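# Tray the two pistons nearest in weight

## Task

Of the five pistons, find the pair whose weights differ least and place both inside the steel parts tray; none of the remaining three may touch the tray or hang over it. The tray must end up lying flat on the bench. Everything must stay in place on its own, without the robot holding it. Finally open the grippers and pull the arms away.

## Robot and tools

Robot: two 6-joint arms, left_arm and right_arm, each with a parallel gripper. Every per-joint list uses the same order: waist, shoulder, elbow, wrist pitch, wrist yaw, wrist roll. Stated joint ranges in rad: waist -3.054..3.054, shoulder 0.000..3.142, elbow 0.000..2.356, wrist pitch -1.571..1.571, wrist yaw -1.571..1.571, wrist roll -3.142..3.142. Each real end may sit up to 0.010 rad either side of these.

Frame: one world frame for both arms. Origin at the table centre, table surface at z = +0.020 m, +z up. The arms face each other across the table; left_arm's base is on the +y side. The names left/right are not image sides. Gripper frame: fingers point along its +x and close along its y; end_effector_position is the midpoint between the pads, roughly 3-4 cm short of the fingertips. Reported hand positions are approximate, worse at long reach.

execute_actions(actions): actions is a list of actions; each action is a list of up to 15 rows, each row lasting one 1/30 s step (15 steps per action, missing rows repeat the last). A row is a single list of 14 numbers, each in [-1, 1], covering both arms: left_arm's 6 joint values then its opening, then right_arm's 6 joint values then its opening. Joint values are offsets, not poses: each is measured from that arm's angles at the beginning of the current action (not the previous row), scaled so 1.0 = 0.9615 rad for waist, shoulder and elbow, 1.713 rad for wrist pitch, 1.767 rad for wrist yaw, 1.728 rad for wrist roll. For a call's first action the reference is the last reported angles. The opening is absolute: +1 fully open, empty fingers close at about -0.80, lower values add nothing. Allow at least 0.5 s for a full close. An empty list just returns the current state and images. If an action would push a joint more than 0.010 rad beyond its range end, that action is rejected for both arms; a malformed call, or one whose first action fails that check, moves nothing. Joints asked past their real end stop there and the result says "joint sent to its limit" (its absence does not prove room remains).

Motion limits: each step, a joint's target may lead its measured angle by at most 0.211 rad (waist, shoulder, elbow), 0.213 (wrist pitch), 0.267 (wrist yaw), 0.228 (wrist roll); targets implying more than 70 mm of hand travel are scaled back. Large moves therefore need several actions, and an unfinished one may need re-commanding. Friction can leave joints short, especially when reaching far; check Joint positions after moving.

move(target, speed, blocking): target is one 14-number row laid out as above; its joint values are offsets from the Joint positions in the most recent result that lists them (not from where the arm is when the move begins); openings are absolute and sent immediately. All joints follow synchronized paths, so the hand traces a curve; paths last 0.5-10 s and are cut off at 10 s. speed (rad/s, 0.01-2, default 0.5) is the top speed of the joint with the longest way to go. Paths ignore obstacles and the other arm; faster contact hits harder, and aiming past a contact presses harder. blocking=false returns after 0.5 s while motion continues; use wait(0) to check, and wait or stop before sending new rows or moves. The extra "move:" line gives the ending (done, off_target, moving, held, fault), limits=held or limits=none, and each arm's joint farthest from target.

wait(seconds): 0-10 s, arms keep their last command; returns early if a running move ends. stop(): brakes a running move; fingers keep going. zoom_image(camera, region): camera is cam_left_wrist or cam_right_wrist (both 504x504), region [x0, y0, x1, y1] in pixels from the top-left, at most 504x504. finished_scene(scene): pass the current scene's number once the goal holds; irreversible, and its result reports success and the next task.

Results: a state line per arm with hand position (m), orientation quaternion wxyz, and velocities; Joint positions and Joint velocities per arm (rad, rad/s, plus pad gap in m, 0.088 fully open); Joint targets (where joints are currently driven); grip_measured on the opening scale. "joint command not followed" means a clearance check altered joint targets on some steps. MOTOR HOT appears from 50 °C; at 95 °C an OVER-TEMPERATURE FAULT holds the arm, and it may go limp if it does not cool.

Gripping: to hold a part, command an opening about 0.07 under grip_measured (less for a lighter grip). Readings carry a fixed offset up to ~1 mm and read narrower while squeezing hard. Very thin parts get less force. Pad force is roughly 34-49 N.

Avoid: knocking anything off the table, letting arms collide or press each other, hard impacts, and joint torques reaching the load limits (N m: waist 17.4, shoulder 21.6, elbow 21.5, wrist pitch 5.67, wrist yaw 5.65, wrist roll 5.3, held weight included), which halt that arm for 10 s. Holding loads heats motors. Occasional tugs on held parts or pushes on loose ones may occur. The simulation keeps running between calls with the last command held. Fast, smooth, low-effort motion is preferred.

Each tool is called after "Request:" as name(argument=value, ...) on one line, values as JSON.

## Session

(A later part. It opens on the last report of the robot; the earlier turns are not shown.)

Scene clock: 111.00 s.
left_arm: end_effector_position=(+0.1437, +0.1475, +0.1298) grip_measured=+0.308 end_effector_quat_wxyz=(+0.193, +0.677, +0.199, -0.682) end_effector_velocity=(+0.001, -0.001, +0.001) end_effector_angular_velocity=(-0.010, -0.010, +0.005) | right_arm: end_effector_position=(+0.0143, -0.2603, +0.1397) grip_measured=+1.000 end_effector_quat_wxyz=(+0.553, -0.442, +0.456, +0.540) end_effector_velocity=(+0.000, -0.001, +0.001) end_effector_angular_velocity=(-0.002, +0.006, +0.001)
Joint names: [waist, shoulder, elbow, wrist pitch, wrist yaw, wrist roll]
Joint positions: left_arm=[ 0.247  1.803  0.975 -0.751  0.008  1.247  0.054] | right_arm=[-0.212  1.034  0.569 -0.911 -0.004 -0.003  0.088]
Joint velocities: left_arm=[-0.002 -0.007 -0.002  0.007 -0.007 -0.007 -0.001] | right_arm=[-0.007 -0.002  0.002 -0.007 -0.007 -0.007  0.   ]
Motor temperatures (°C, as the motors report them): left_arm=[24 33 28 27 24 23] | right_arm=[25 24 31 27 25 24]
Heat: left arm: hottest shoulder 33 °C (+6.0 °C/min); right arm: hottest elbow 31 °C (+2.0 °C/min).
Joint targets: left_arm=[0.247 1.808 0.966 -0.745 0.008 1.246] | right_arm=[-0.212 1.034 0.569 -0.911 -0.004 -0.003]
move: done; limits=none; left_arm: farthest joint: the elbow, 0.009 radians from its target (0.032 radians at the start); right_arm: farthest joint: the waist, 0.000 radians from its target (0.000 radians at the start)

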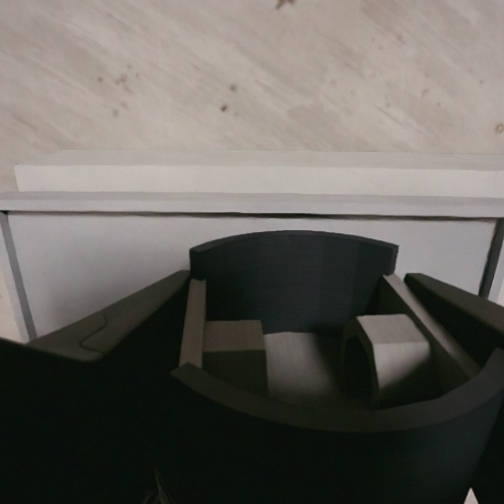

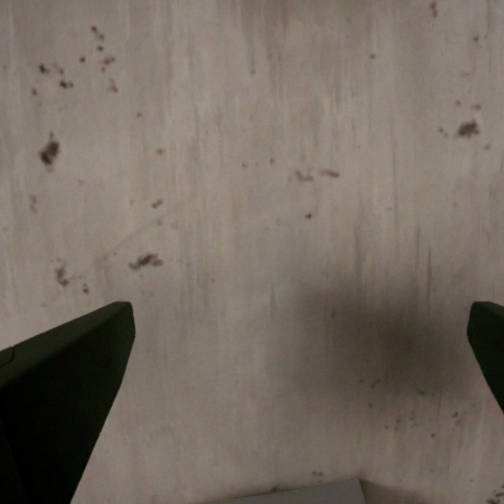

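Request:
execute_actions(actions=[[[0,0,0,0,0,0,0.27,0,0,0,0,0,0,1],[0,0,0,0,0,0,0.3,0,0,0,0,0,0,1],[0,0,0,0,0,0,0.33,0,0,0,0,0,0,1],[0,0,0,0,0,0,0.36,0,0,0,0,0,0,1],[0,0,0,0,0,0,0.38,0,0,0,0,0,0,1],[0,0,0,0,0,0,0.4,0,0,0,0,0,0,1],[0,0,0,0,0,0,0.4,0,0,0,0,0,0,1],[0,0,0,0,0,0,0.4,0,0,0,0,0,0,1],[0,0,0,0,0,0,0.4,0,0,0,0,0,0,1],[0,0,0,0,0,0,0.4,0,0,0,0,0,0,1],[0,0,0,0,0,0,0.45,0,0,0,0,0,0,1],[0,0,0,0,0,0,0.55,0,0,0,0,0,0,1],[0,0,0,0,0,0,0.65,0,0,0,0,0,0,1],[0,0,0,0,0,0,0.75,0,0,0,0,0,0,1],[0,0,0,0,0,0,0.85,0,0,0,0,0,0,1]]])

Request:
move(target=[0, -0.148, 0.208, -0.185, 0, 0, 1, 0, 0, 0, 0, 0, 0, 1], speed=0.5)

Scene clock: 112.33 s.
left_arm: end_effector_position=(+0.1437, +0.1475, +0.1297) grip_measured=+0.617 end_effector_quat_wxyz=(+0.193, +0.677, +0.199, -0.682) end_effector_velocity=(+0.003, +0.003, +0.000) end_effector_angular_velocity=(+0.012, -0.020, +0.010) | right_arm: end_effector_position=(+0.0143, -0.2603, +0.1397) grip_measured=+1.000 end_effector_quat_wxyz=(+0.553, -0.442, +0.456, +0.540) end_effector_velocity=(-0.004, -0.002, -0.001) end_effector_angular_velocity=(-0.007, +0.020, +0.014)
Joint names: [waist, shoulder, elbow, wrist pitch, wrist yaw, wrist roll]
Joint positions: left_arm=[ 0.247  1.803  0.975 -0.75   0.008  1.247  0.069] | right_arm=[-0.212  1.034  0.569 -0.911 -0.004 -0.003  0.088]
Joint velocities: left_arm=[ 0.002 -0.002 -0.002 -0.007 -0.022 -0.007  0.111] | right_arm=[ 0.002 -0.002 -0.002 -0.007 -0.022 -0.007  0.   ]
Motor temperatures (°C, as the motors report them): left_arm=[24 33 28 27 24 23] | right_arm=[25 24 31 27 25 24]
Heat: left arm: hottest shoulder 33 °C (+6.1 °C/min); right arm: hottest elbow 31 °C (+2.0 °C/min).
Joint targets: left_arm=[0.247 1.803 0.975 -0.751 0.008 1.247] | right_arm=[-0.212 1.034 0.569 -0.911 -0.004 -0.003]

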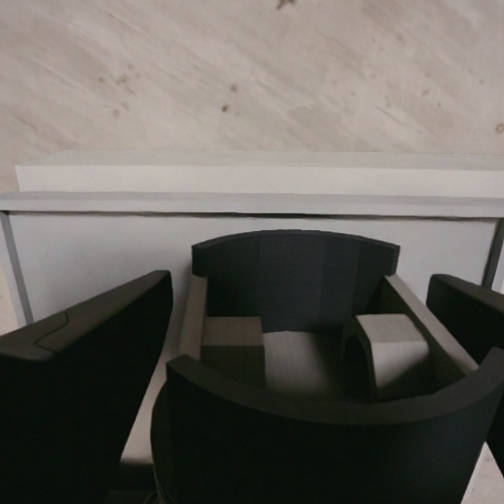

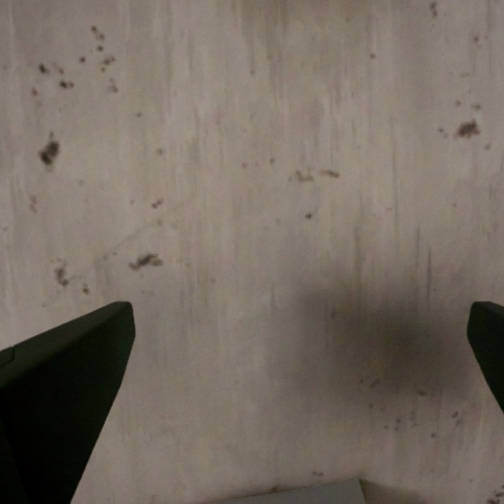

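Scene clock: 113.60 s.
left_arm: end_effector_position=(+0.1438, +0.1473, +0.2092) grip_measured=+0.989 end_effector_quat_wxyz=(+0.196, +0.677, +0.196, -0.682) end_effector_velocity=(+0.001, +0.001, -0.000) end_effector_angular_velocity=(+0.012, -0.020, -0.015) | right_arm: end_effector_position=(+0.0143, -0.2603, +0.1397) grip_measured=+1.000 end_effector_quat_wxyz=(+0.553, -0.442, +0.456, +0.540) end_effector_velocity=(-0.001, +0.001, -0.001) end_effector_angular_velocity=(+0.003, +0.009, -0.008)
Joint names: [waist, shoulder, elbow, wrist pitch, wrist yaw, wrist roll]
Joint positions: left_arm=[ 0.247  1.668  1.162 -1.064  0.008  1.247  0.087] | right_arm=[-0.212  1.034  0.569 -0.911 -0.004 -0.003  0.088]
Joint velocities: left_arm=[-0.007  0.002  0.002 -0.007 -0.022  0.007 -0.   ] | right_arm=[-0.002  0.002 -0.002  0.007 -0.007  0.007  0.   ]
Motor temperatures (°C, as the motors report them): left_arm=[24 33 28 27 24 23] | right_arm=[25 24 31 27 25 24]
Heat: left arm: hottest shoulder 33 °C (+6.0 °C/min); right arm: hottest elbow 31 °C (+2.0 °C/min).
Joint targets: left_arm=[0.247 1.660 1.175 -1.068 0.008 1.247] | right_arm=[-0.212 1.034 0.569 -0.911 -0.004 -0.003]
move: off_target (left_arm); limits=none; left_arm: farthest joint: the elbow, 0.013 radians from its target (0.200 radians at the start); right_arm: farthest joint: the waist, 0.000 radians from its target (0.000 radians at the start)

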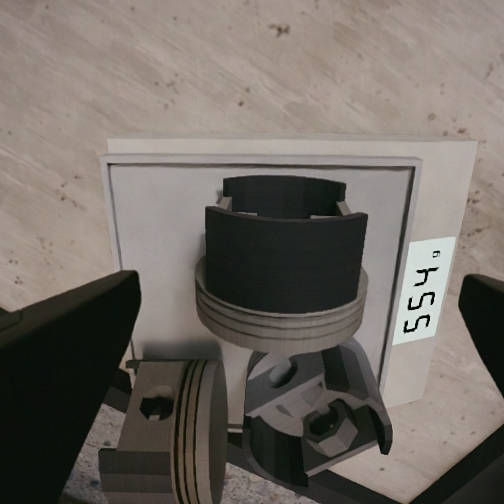

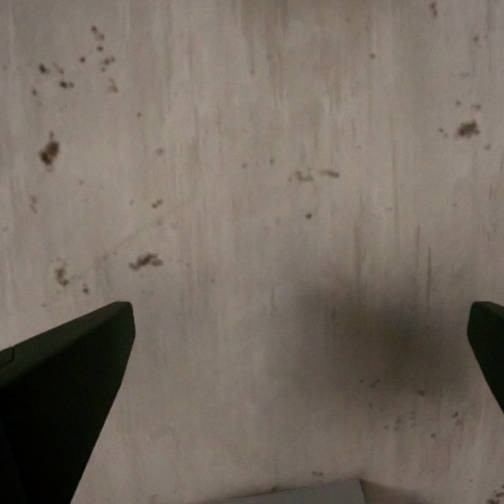

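Request:
move(target=[0.448, 0.177, 0.195, -0.008, 0, -0.659, 1, 0, 0, 0, 0, 0, 0, 1], speed=1.2)

Scene clock: 117.03 s.
left_arm: end_effector_position=(+0.2812, +0.1664, +0.2049) grip_measured=+0.989 end_effector_quat_wxyz=(+0.618, +0.341, +0.618, -0.347) end_effector_velocity=(+0.004, +0.002, +0.000) end_effector_angular_velocity=(+0.008, -0.022, -0.005) | right_arm: end_effector_position=(+0.0143, -0.2603, +0.1397) grip_measured=+1.000 end_effector_quat_wxyz=(+0.553, -0.442, +0.456, +0.540) end_effector_velocity=(-0.001, -0.002, -0.001) end_effector_angular_velocity=(-0.007, +0.003, +0.021)
Joint names: [waist, shoulder, elbow, wrist pitch, wrist yaw, wrist roll]
Joint positions: left_arm=[ 0.675  1.829  1.337 -1.075  0.008  0.111  0.087] | right_arm=[-0.212  1.034  0.569 -0.911 -0.004 -0.003  0.088]
Joint velocities: left_arm=[ 0.002 -0.002 -0.002  0.007 -0.022  0.007 -0.   ] | right_arm=[-0.002 -0.002 -0.002 -0.007 -0.007 -0.022  0.   ]
Motor temperatures (°C, as the motors report them): left_arm=[24 33 28 27 24 23] | right_arm=[25 24 31 27 25 24]
Heat: left arm: hottest shoulder 33 °C (+6.1 °C/min); right arm: hottest elbow 31 °C (+2.0 °C/min).
Joint targets: left_arm=[0.678 1.838 1.349 -1.078 0.008 0.108] | right_arm=[-0.212 1.034 0.569 -0.911 -0.004 -0.003]
move: off_target (left_arm); limits=none; left_arm: farthest joint: the elbow, 0.013 radians from its target (0.187 radians at the start); right_arm: farthest joint: the waist, 0.000 radians from its target (0.000 radians at the start)

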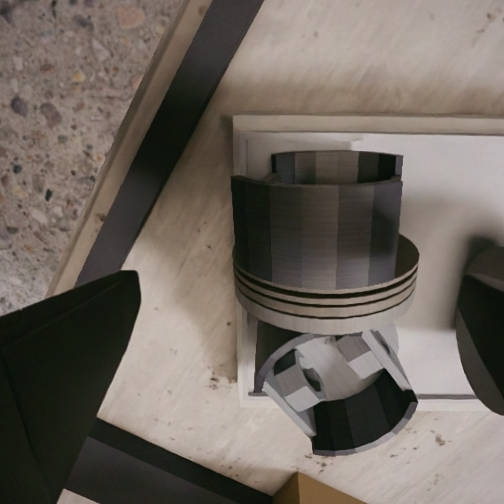

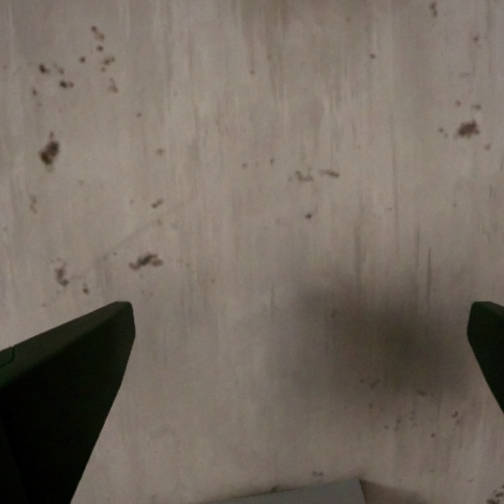

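Request:
execute_actions(actions=[])

Scene clock: 117.27 s.
left_arm: end_effector_position=(+0.2813, +0.1663, +0.2050) grip_measured=+0.989 end_effector_quat_wxyz=(+0.618, +0.341, +0.618, -0.347) end_effector_velocity=(-0.001, +0.002, +0.000) end_effector_angular_velocity=(+0.010, -0.001, +0.005) | right_arm: end_effector_position=(+0.0143, -0.2603, +0.1397) grip_measured=+1.000 end_effector_quat_wxyz=(+0.553, -0.442, +0.456, +0.540) end_effector_velocity=(-0.003, +0.001, -0.000) end_effector_angular_velocity=(+0.008, +0.017, +0.023)
Joint names: [waist, shoulder, elbow, wrist pitch, wrist yaw, wrist roll]
Joint positions: left_arm=[ 0.675  1.829  1.337 -1.075  0.008  0.111  0.087] | right_arm=[-0.212  1.034  0.569 -0.911 -0.004 -0.003  0.088]
Joint velocities: left_arm=[-0.002 -0.002 -0.002 -0.007 -0.007 -0.007 -0.   ] | right_arm=[-0.002 -0.002 -0.002  0.007 -0.022 -0.022  0.   ]
Motor temperatures (°C, as the motors report them): left_arm=[24 33 28 27 24 23] | right_arm=[25 24 31 27 25 24]
Heat: left arm: hottest shoulder 33 °C (+6.1 °C/min); right arm: hottest elbow 31 °C (+2.0 °C/min).
Joint targets: left_arm=[0.678 1.838 1.350 -1.078 0.008 0.108] | right_arm=[-0.212 1.034 0.569 -0.911 -0.004 -0.003]

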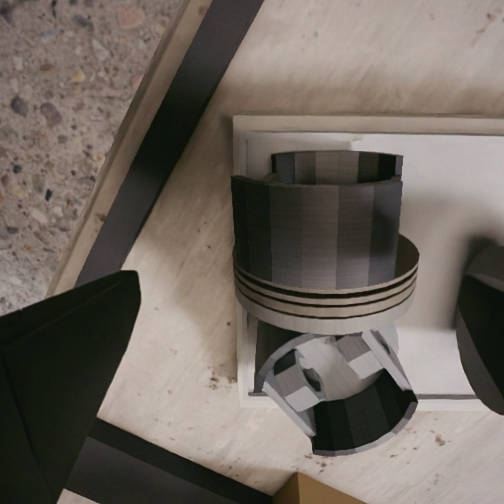

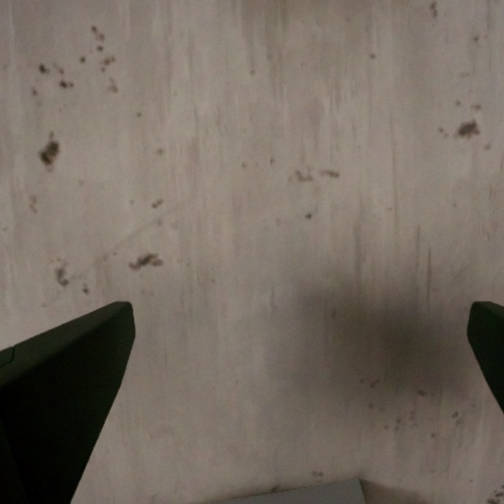

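Request:
move(target=[-0.052, 0.173, -0.123, 0.154, 0, -0.033, 1, 0, 0, 0, 0, 0, 0, 1], speed=0.3)

Scene clock: 119.30 s.
left_arm: end_effector_position=(+0.2764, +0.1460, +0.1297) grip_measured=+0.989 end_effector_quat_wxyz=(+0.618, +0.339, +0.620, -0.344) end_effector_velocity=(+0.003, -0.003, +0.000) end_effector_angular_velocity=(-0.014, -0.019, +0.005) | right_arm: end_effector_position=(+0.0143, -0.2603, +0.1397) grip_measured=+1.000 end_effector_quat_wxyz=(+0.553, -0.442, +0.456, +0.540) end_effector_velocity=(+0.000, -0.002, -0.001) end_effector_angular_velocity=(-0.007, +0.006, +0.001)
Joint names: [waist, shoulder, elbow, wrist pitch, wrist yaw, wrist roll]
Joint positions: left_arm=[ 0.628  1.986  1.23  -0.815  0.008  0.057  0.087] | right_arm=[-0.212  1.034  0.569 -0.911 -0.004 -0.003  0.088]
Joint velocities: left_arm=[-0.002 -0.002 -0.002  0.022 -0.007 -0.007 -0.   ] | right_arm=[-0.007 -0.002 -0.002 -0.007 -0.007 -0.007  0.   ]
Motor temperatures (°C, as the motors report them): left_arm=[24 33 28 27 24 23] | right_arm=[25 24 31 27 25 24]
Heat: left arm: hottest shoulder 33 °C (+6.1 °C/min); right arm: hottest elbow 31 °C (+2.0 °C/min).
Joint targets: left_arm=[0.625 1.996 1.219 -0.812 0.008 0.054] | right_arm=[-0.212 1.034 0.569 -0.911 -0.004 -0.003]
move: off_target (left_arm); limits=none; left_arm: farthest joint: the elbow, 0.011 radians from its target (0.118 radians at the start); right_arm: farthest joint: the waist, 0.000 radians from its target (0.000 radians at the start)

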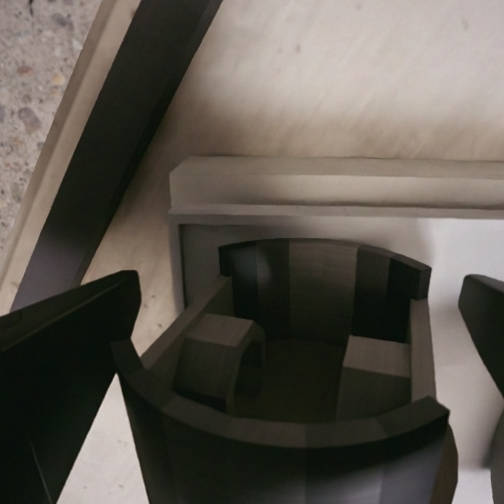

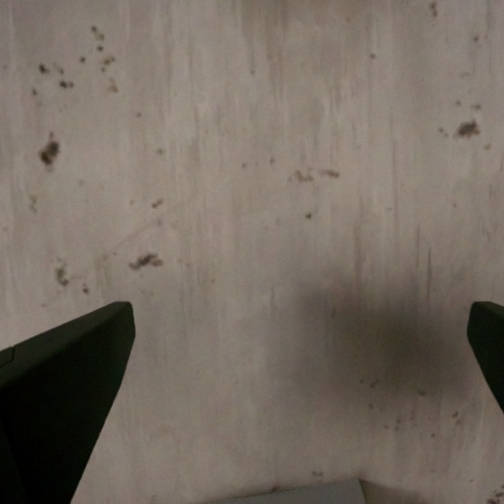

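Request:
execute_actions(actions=[[[0,0,0,0,0,0,0.9,0,0,0,0,0,0,1],[0,0,0,0,0,0,0.8,0,0,0,0,0,0,1],[0,0,0,0,0,0,0.7,0,0,0,0,0,0,1],[0,0,0,0,0,0,0.62,0,0,0,0,0,0,1],[0,0,0,0,0,0,0.56,0,0,0,0,0,0,1],[0,0,0,0,0,0,0.5,0,0,0,0,0,0,1],[0,0,0,0,0,0,0.45,0,0,0,0,0,0,1],[0,0,0,0,0,0,0.4,0,0,0,0,0,0,1],[0,0,0,0,0,0,0.36,0,0,0,0,0,0,1],[0,0,0,0,0,0,0.32,0,0,0,0,0,0,1],[0,0,0,0,0,0,0.28,0,0,0,0,0,0,1],[0,0,0,0,0,0,0.24,0,0,0,0,0,0,1],[0,0,0,0,0,0,0.2,0,0,0,0,0,0,1]]])

Scene clock: 120.27 s.
left_arm: end_effector_position=(+0.2763, +0.1460, +0.1297) grip_measured=+0.305 end_effector_quat_wxyz=(+0.618, +0.339, +0.620, -0.345) end_effector_velocity=(-0.002, +0.006, +0.000) end_effector_angular_velocity=(+0.022, +0.007, +0.010) | right_arm: end_effector_position=(+0.0143, -0.2603, +0.1397) grip_measured=+1.000 end_effector_quat_wxyz=(+0.553, -0.442, +0.456, +0.540) end_effector_velocity=(-0.003, -0.002, -0.001) end_effector_angular_velocity=(-0.007, +0.020, +0.009)
Joint names: [waist, shoulder, elbow, wrist pitch, wrist yaw, wrist roll]
Joint positions: left_arm=[ 0.628  1.986  1.23  -0.815  0.009  0.057  0.054] | right_arm=[-0.212  1.034  0.569 -0.911 -0.004 -0.003  0.088]
Joint velocities: left_arm=[ 0.002 -0.002 -0.002 -0.022 -0.007 -0.007 -0.   ] | right_arm=[-0.002 -0.002 -0.002 -0.007 -0.022 -0.007  0.   ]
Motor temperatures (°C, as the motors report them): left_arm=[24 33 28 27 24 23] | right_arm=[25 24 31 27 25 24]
Heat: left arm: hottest shoulder 33 °C (+6.1 °C/min); right arm: hottest elbow 31 °C (+2.0 °C/min).
Joint targets: left_arm=[0.628 1.986 1.230 -0.815 0.008 0.057] | right_arm=[-0.212 1.034 0.569 -0.911 -0.004 -0.003]

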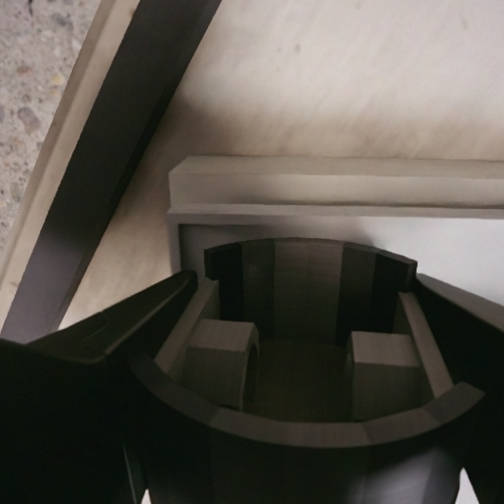

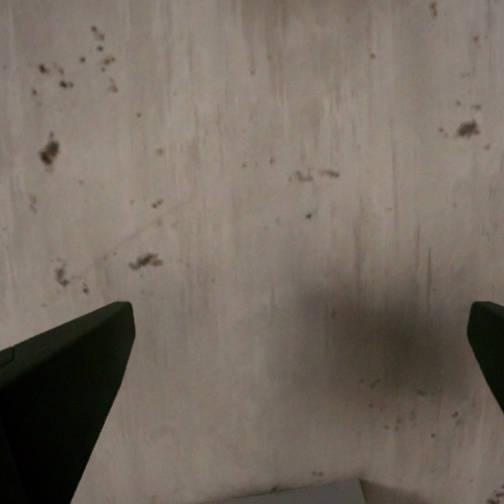

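Request:
move(target=[-0.198, 0.03, 0.329, -0.158, 0, 0.04, 0.22, 0, 0, 0, 0, 0, 0, 1], speed=0.4)

Scene clock: 122.70 s.
left_arm: end_effector_position=(+0.2335, +0.0834, +0.1914) grip_measured=+0.305 end_effector_quat_wxyz=(+0.572, +0.414, +0.570, -0.422) end_effector_velocity=(+0.001, -0.000, +0.004) end_effector_angular_velocity=(+0.003, -0.023, +0.000) | right_arm: end_effector_position=(+0.0143, -0.2603, +0.1397) grip_measured=+1.000 end_effector_quat_wxyz=(+0.553, -0.442, +0.456, +0.540) end_effector_velocity=(+0.000, -0.004, +0.000) end_effector_angular_velocity=(-0.017, +0.012, -0.027)
Joint names: [waist, shoulder, elbow, wrist pitch, wrist yaw, wrist roll]
Joint positions: left_arm=[ 0.439  2.01   1.529 -1.082  0.009  0.123  0.054] | right_arm=[-0.212  1.034  0.569 -0.911 -0.004 -0.003  0.088]
Joint velocities: left_arm=[-0.007 -0.007  0.007 -0.007 -0.022 -0.007 -0.   ] | right_arm=[-0.007 -0.002  0.002 -0.022 -0.007  0.022  0.   ]
Motor temperatures (°C, as the motors report them): left_arm=[24 33 28 27 24 23] | right_arm=[25 24 31 27 25 24]
Heat: left arm: hottest shoulder 33 °C (+6.0 °C/min); right arm: hottest elbow 31 °C (+2.0 °C/min).
Joint targets: left_arm=[0.438 2.015 1.546 -1.085 0.009 0.126] | right_arm=[-0.212 1.034 0.569 -0.911 -0.004 -0.003]
move: off_target (left_arm); limits=none; left_arm: farthest joint: the elbow, 0.017 radians from its target (0.316 radians at the start); right_arm: farthest joint: the waist, 0.000 radians from its target (0.000 radians at the start)

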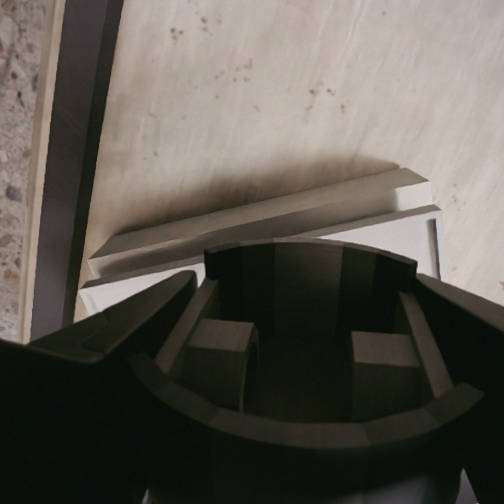

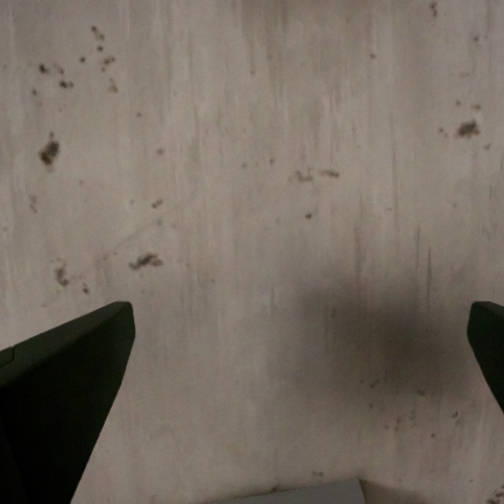

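Request:
move(target=[-0.989, 0.525, 0.605, -0.043, 0, 0.047, 0.22, 0, 0, 0, 0, 0, 0, 1], speed=0.7)

Scene clock: 124.97 s.
left_arm: end_effector_position=(-0.1643, +0.0109, +0.1254) grip_measured=+0.305 end_effector_quat_wxyz=(+0.289, +0.640, +0.294, -0.648) end_effector_velocity=(+0.001, +0.006, -0.002) end_effector_angular_velocity=(+0.027, -0.007, -0.010) | right_arm: end_effector_position=(+0.0143, -0.2603, +0.1397) grip_measured=+1.000 end_effector_quat_wxyz=(+0.553, -0.442, +0.456, +0.540) end_effector_velocity=(+0.001, -0.004, -0.003) end_effector_angular_velocity=(-0.017, -0.011, +0.018)
Joint names: [waist, shoulder, elbow, wrist pitch, wrist yaw, wrist roll]
Joint positions: left_arm=[-0.511  2.508  2.094 -1.152  0.011  0.201  0.054] | right_arm=[-0.212  1.034  0.569 -0.911 -0.004 -0.003  0.088]
Joint velocities: left_arm=[-0.002  0.002 -0.002 -0.022  0.007  0.007 -0.   ] | right_arm=[-0.002  0.002 -0.007 -0.007  0.007 -0.022  0.   ]
Motor temperatures (°C, as the motors report them): left_arm=[24 33 28 27 24 23] | right_arm=[25 24 31 27 25 24]
Heat: left arm: hottest shoulder 33 °C (+5.1 °C/min); right arm: hottest elbow 31 °C (+1.0 °C/min).
Joint targets: left_arm=[-0.512 2.515 2.111 -1.155 0.009 0.204] | right_arm=[-0.212 1.034 0.569 -0.911 -0.004 -0.003]
move: off_target (left_arm); limits=none; left_arm: farthest joint: the elbow, 0.017 radians from its target (0.581 radians at the start); right_arm: farthest joint: the waist, 0.000 radians from its target (0.000 radians at the start)

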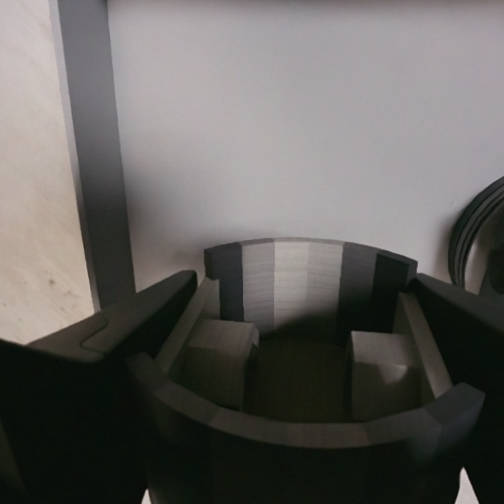

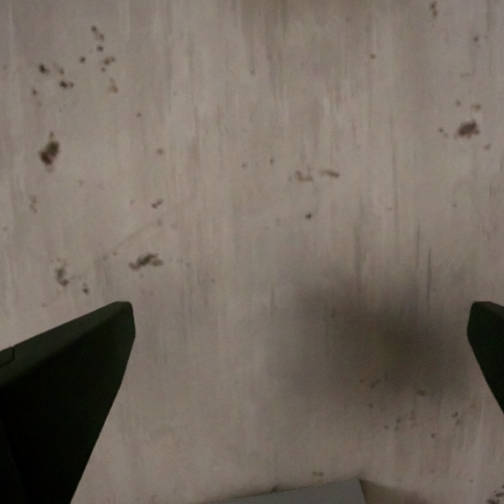

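Request:
move(target=[0, 0.068, -0.095, 0.079, 0, 0, 0.22, 0, 0, 0, 0, 0, 0, 1], speed=0.17)

Scene clock: 126.63 s.
left_arm: end_effector_position=(-0.1633, +0.0127, +0.0772) grip_measured=+0.305 end_effector_quat_wxyz=(+0.287, +0.644, +0.296, -0.645) end_effector_velocity=(-0.001, -0.002, +0.003) end_effector_angular_velocity=(-0.014, -0.000, +0.005) | right_arm: end_effector_position=(+0.0143, -0.2603, +0.1397) grip_measured=+1.000 end_effector_quat_wxyz=(+0.553, -0.442, +0.456, +0.540) end_effector_velocity=(-0.002, -0.002, -0.001) end_effector_angular_velocity=(-0.007, +0.006, +0.011)
Joint names: [waist, shoulder, elbow, wrist pitch, wrist yaw, wrist roll]
Joint positions: left_arm=[-0.511  2.569  2.011 -1.019  0.011  0.201  0.054] | right_arm=[-0.212  1.034  0.569 -0.911 -0.004 -0.003  0.088]
Joint velocities: left_arm=[-0.002 -0.007 -0.002  0.007 -0.007 -0.007  0.   ] | right_arm=[ 0.002 -0.002 -0.002 -0.007 -0.007 -0.007  0.   ]
Motor temperatures (°C, as the motors report them): left_arm=[24 34 28 27 24 23] | right_arm=[25 24 31 27 25 24]
Heat: left arm: hottest shoulder 34 °C (+6.0 °C/min); right arm: hottest elbow 31 °C (+1.0 °C/min).
Joint targets: left_arm=[-0.511 2.573 2.003 -1.017 0.011 0.201] | right_arm=[-0.212 1.034 0.569 -0.911 -0.004 -0.003]
move: done; limits=none; left_arm: farthest joint: the elbow, 0.009 radians from its target (0.091 radians at the start); right_arm: farthest joint: the waist, 0.000 radians from its target (0.000 radians at the start)

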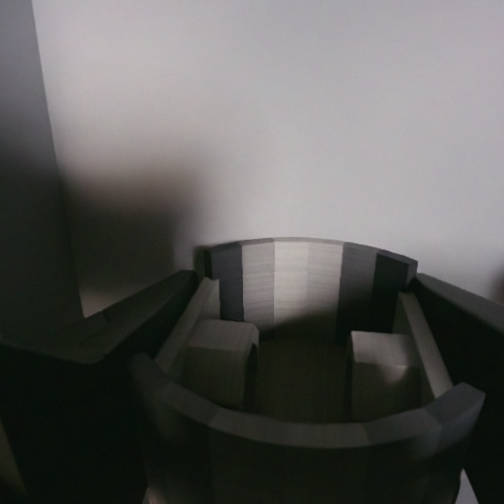

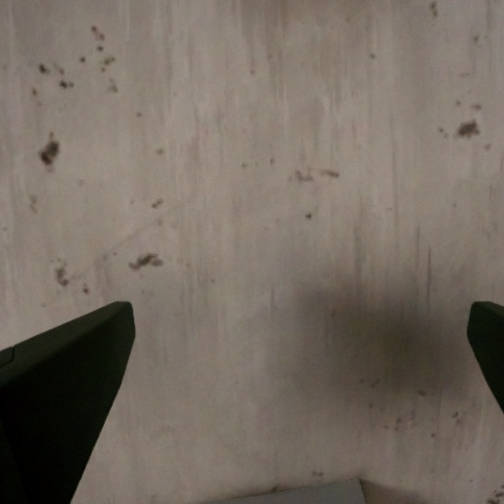

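Request:
execute_actions(actions=[[[0,0.004,0,0,0,0,0.22,0,0,0,0,0,0,1],[0,0.008,0,0,0,0,0.22,0,0,0,0,0,0,1],[0,0.01,0,0,0,0,0.22,0,0,0,0,0,0,1],[0,0.01,0,0,0,0,0.22,0,0,0,0,0,0,1],[0,0.01,0,0,0,0,0.27,0,0,0,0,0,0,1],[0,0.01,0,0,0,0,0.31,0,0,0,0,0,0,1],[0,0.005,0,0,0,0,0.35,0,0,0,0,0,0,1],[0,0.005,0,0,0,0,0.38,0,0,0,0,0,0,1],[0,0.005,0,0,0,0,0.4,0,0,0,0,0,0,1],[0,0.005,0,0,0,0,0.4,0,0,0,0,0,0,1],[0,0.005,0,0,0,0,0.4,0,0,0,0,0,0,1],[0,0.005,0,0,0,0,0.5,0,0,0,0,0,0,1],[0,0.005,0,0,0,0,0.6,0,0,0,0,0,0,1],[0,0.005,0,0,0,0,0.7,0,0,0,0,0,0,1],[0,0.005,0,0,0,0,0.8,0,0,0,0,0,0,1]]])

Request:
move(target=[0, -0.14, 0.09, -0.125, 0, 0, 0.9, 0, 0, 0, 0, 0, 0, 1], speed=0.4)

Scene clock: 127.67 s.
left_arm: end_effector_position=(-0.1633, +0.0128, +0.0765) grip_measured=+0.572 end_effector_quat_wxyz=(+0.287, +0.644, +0.296, -0.645) end_effector_velocity=(+0.001, +0.002, +0.001) end_effector_angular_velocity=(+0.003, -0.010, +0.005) | right_arm: end_effector_position=(+0.0143, -0.2603, +0.1397) grip_measured=+1.000 end_effector_quat_wxyz=(+0.553, -0.442, +0.456, +0.540) end_effector_velocity=(-0.001, -0.001, +0.000) end_effector_angular_velocity=(-0.007, +0.006, +0.006)
Joint names: [waist, shoulder, elbow, wrist pitch, wrist yaw, wrist roll]
Joint positions: left_arm=[-0.511  2.57   2.011 -1.019  0.011  0.201  0.067] | right_arm=[-0.212  1.034  0.569 -0.911 -0.004 -0.003  0.088]
Joint velocities: left_arm=[-0.002 -0.002 -0.002 -0.007 -0.007 -0.007  0.11 ] | right_arm=[-0.002  0.002  0.002 -0.007 -0.007 -0.007  0.   ]
Motor temperatures (°C, as the motors report them): left_arm=[24 34 28 27 24 23] | right_arm=[25 24 31 27 25 24]
Heat: left arm: hottest shoulder 34 °C (+6.0 °C/min); right arm: hottest elbow 31 °C (+1.0 °C/min).
Joint targets: left_arm=[-0.511 2.573 2.011 -1.019 0.011 0.201] | right_arm=[-0.212 1.034 0.569 -0.911 -0.004 -0.003]

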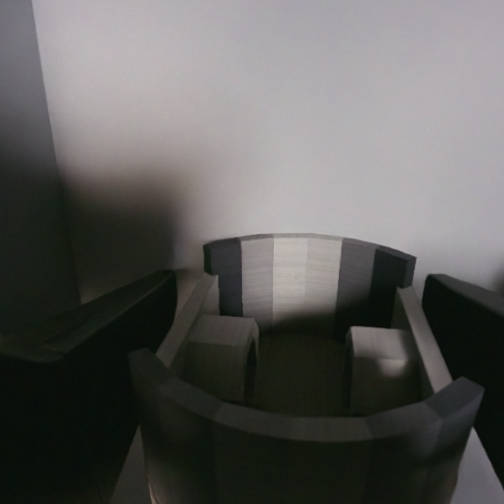

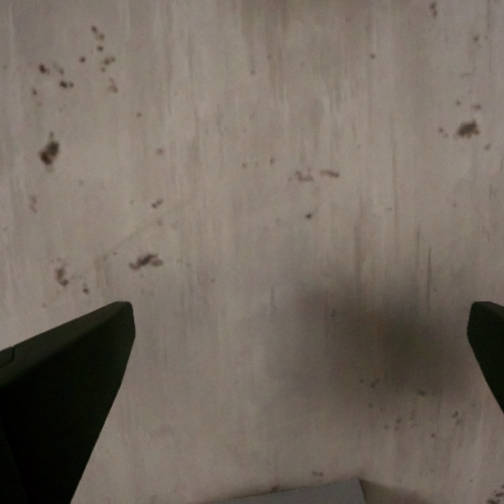

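Scene clock: 128.77 s.
left_arm: end_effector_position=(-0.1580, +0.0220, +0.1529) grip_measured=+0.897 end_effector_quat_wxyz=(+0.285, +0.646, +0.298, -0.642) end_effector_velocity=(+0.006, +0.006, +0.001) end_effector_angular_velocity=(+0.028, -0.024, -0.005) | right_arm: end_effector_position=(+0.0143, -0.2603, +0.1397) grip_measured=+1.000 end_effector_quat_wxyz=(+0.553, -0.442, +0.456, +0.540) end_effector_velocity=(-0.001, -0.005, -0.001) end_effector_angular_velocity=(-0.022, +0.004, +0.021)
Joint names: [waist, shoulder, elbow, wrist pitch, wrist yaw, wrist roll]
Joint positions: left_arm=[-0.511  2.444  2.087 -1.23   0.011  0.201  0.083] | right_arm=[-0.212  1.034  0.569 -0.911 -0.004 -0.003  0.088]
Joint velocities: left_arm=[ 0.002 -0.002 -0.002 -0.037 -0.007  0.007 -0.   ] | right_arm=[-0.002 -0.002 -0.002 -0.022 -0.007 -0.022  0.   ]
Motor temperatures (°C, as the motors report them): left_arm=[24 35 29 27 24 23] | right_arm=[25 24 31 27 25 24]
Heat: left arm: hottest shoulder 35 °C (+7.0 °C/min); right arm: hottest elbow 31 °C (+1.0 °C/min).
Joint targets: left_arm=[-0.511 2.436 2.098 -1.233 0.011 0.201] | right_arm=[-0.212 1.034 0.569 -0.911 -0.004 -0.003]
move: done; limits=none; left_arm: farthest joint: the elbow, 0.010 radians from its target (0.086 radians at the start); right_arm: farthest joint: the waist, 0.000 radians from its target (0.000 radians at the start)

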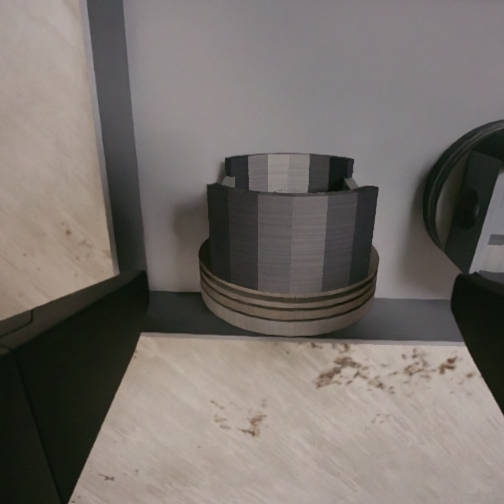

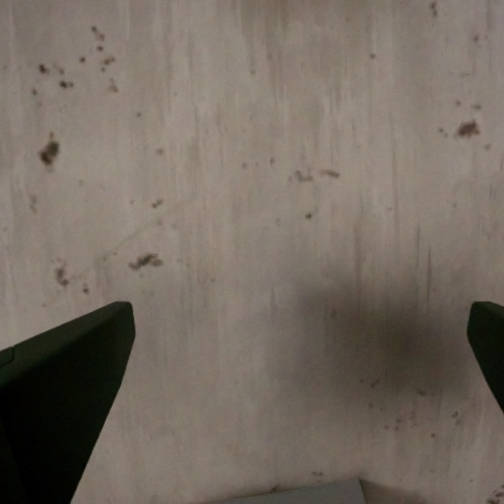

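Request:
move(target=[-0.644, -0.549, -0.726, 0.107, 0, 0, 1, 0, 0, 0, 0, 0, 0, 1], speed=0.9)

Scene clock: 131.63 s.
left_arm: end_effector_position=(-0.2445, +0.2815, +0.1894) grip_measured=+0.989 end_effector_quat_wxyz=(+0.078, +0.702, +0.086, -0.703) end_effector_velocity=(+0.004, -0.000, -0.001) end_effector_angular_velocity=(-0.001, -0.014, +0.010) | right_arm: end_effector_position=(+0.0143, -0.2603, +0.1397) grip_measured=+1.000 end_effector_quat_wxyz=(+0.553, -0.442, +0.456, +0.540) end_effector_velocity=(-0.004, +0.001, -0.000) end_effector_angular_velocity=(+0.008, +0.020, +0.014)
Joint names: [waist, shoulder, elbow, wrist pitch, wrist yaw, wrist roll]
Joint positions: left_arm=[-1.127  1.927  1.402 -1.049  0.011  0.201  0.087] | right_arm=[-0.212  1.034  0.569 -0.911 -0.004 -0.003  0.088]
Joint velocities: left_arm=[ 0.002 -0.002 -0.007 -0.007 -0.007 -0.007 -0.   ] | right_arm=[ 0.002 -0.002 -0.002  0.007 -0.022 -0.007  0.   ]
Motor temperatures (°C, as the motors report them): left_arm=[24 36 29 27 24 23] | right_arm=[25 24 32 27 25 24]
Heat: left arm: hottest shoulder 36 °C (+7.0 °C/min); right arm: hottest elbow 32 °C (+2.0 °C/min).
Joint targets: left_arm=[-1.130 1.916 1.389 -1.046 0.011 0.201] | right_arm=[-0.212 1.034 0.569 -0.911 -0.004 -0.003]
move: off_target (left_arm); limits=none; left_arm: farthest joint: the elbow, 0.013 radians from its target (0.699 radians at the start); right_arm: farthest joint: the waist, 0.000 radians from its target (0.000 radians at the start)

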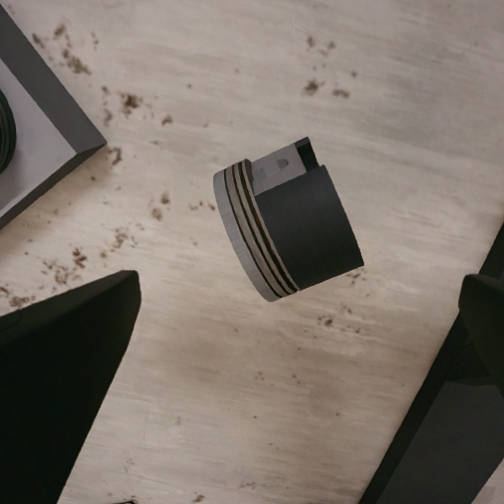

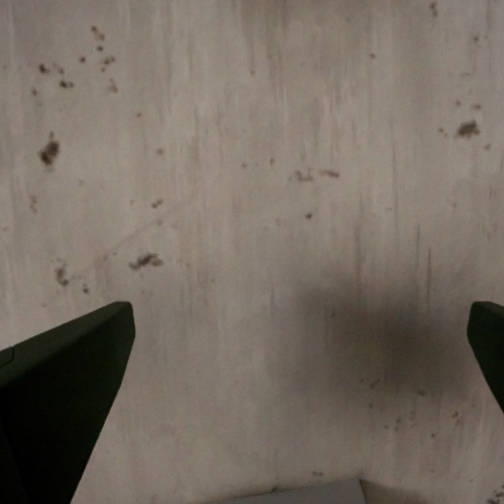

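Request:
execute_actions(actions=[])

Scene clock: 133.40 s.
left_arm: end_effector_position=(-0.2444, +0.2815, +0.1893) grip_measured=+0.989 end_effector_quat_wxyz=(+0.078, +0.702, +0.086, -0.702) end_effector_velocity=(-0.001, -0.001, +0.002) end_effector_angular_velocity=(-0.012, +0.008, +0.005) | right_arm: end_effector_position=(+0.0143, -0.2603, +0.1397) grip_measured=+1.000 end_effector_quat_wxyz=(+0.553, -0.442, +0.456, +0.540) end_effector_velocity=(-0.001, -0.002, -0.001) end_effector_angular_velocity=(-0.007, +0.006, +0.006)
Joint names: [waist, shoulder, elbow, wrist pitch, wrist yaw, wrist roll]
Joint positions: left_arm=[-1.127  1.927  1.402 -1.049  0.011  0.201  0.087] | right_arm=[-0.212  1.034  0.569 -0.911 -0.004 -0.003  0.088]
Joint velocities: left_arm=[-0.002 -0.007 -0.002  0.007 -0.007 -0.007 -0.   ] | right_arm=[-0.002 -0.002 -0.002 -0.007 -0.007 -0.007  0.   ]
Motor temperatures (°C, as the motors report them): left_arm=[24 36 28 27 24 23] | right_arm=[25 24 32 27 25 24]
Heat: left arm: hottest shoulder 36 °C (+6.1 °C/min); right arm: hottest elbow 32 °C (+2.0 °C/min).
Joint targets: left_arm=[-1.130 1.916 1.389 -1.046 0.011 0.201] | right_arm=[-0.212 1.034 0.569 -0.911 -0.004 -0.003]

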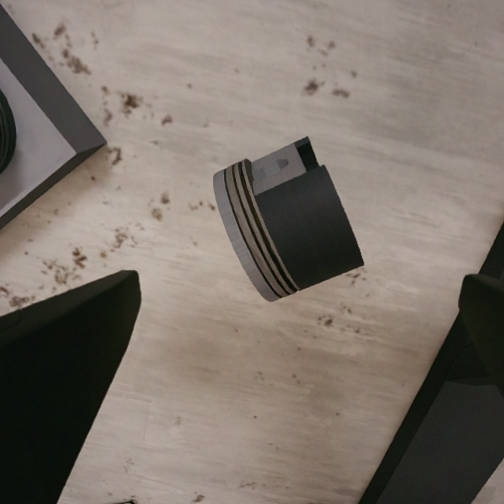

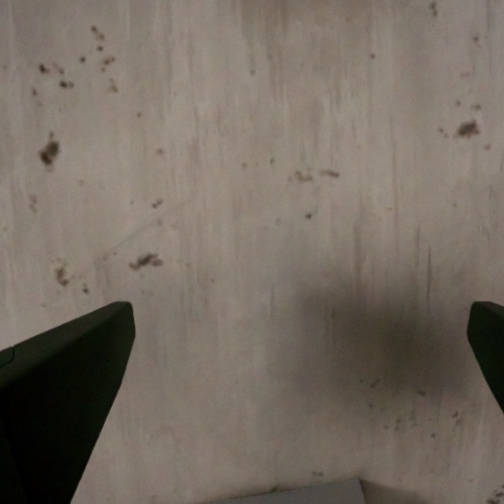

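Request:
finished_scene(scene=1)

The scene is finished: the task was done.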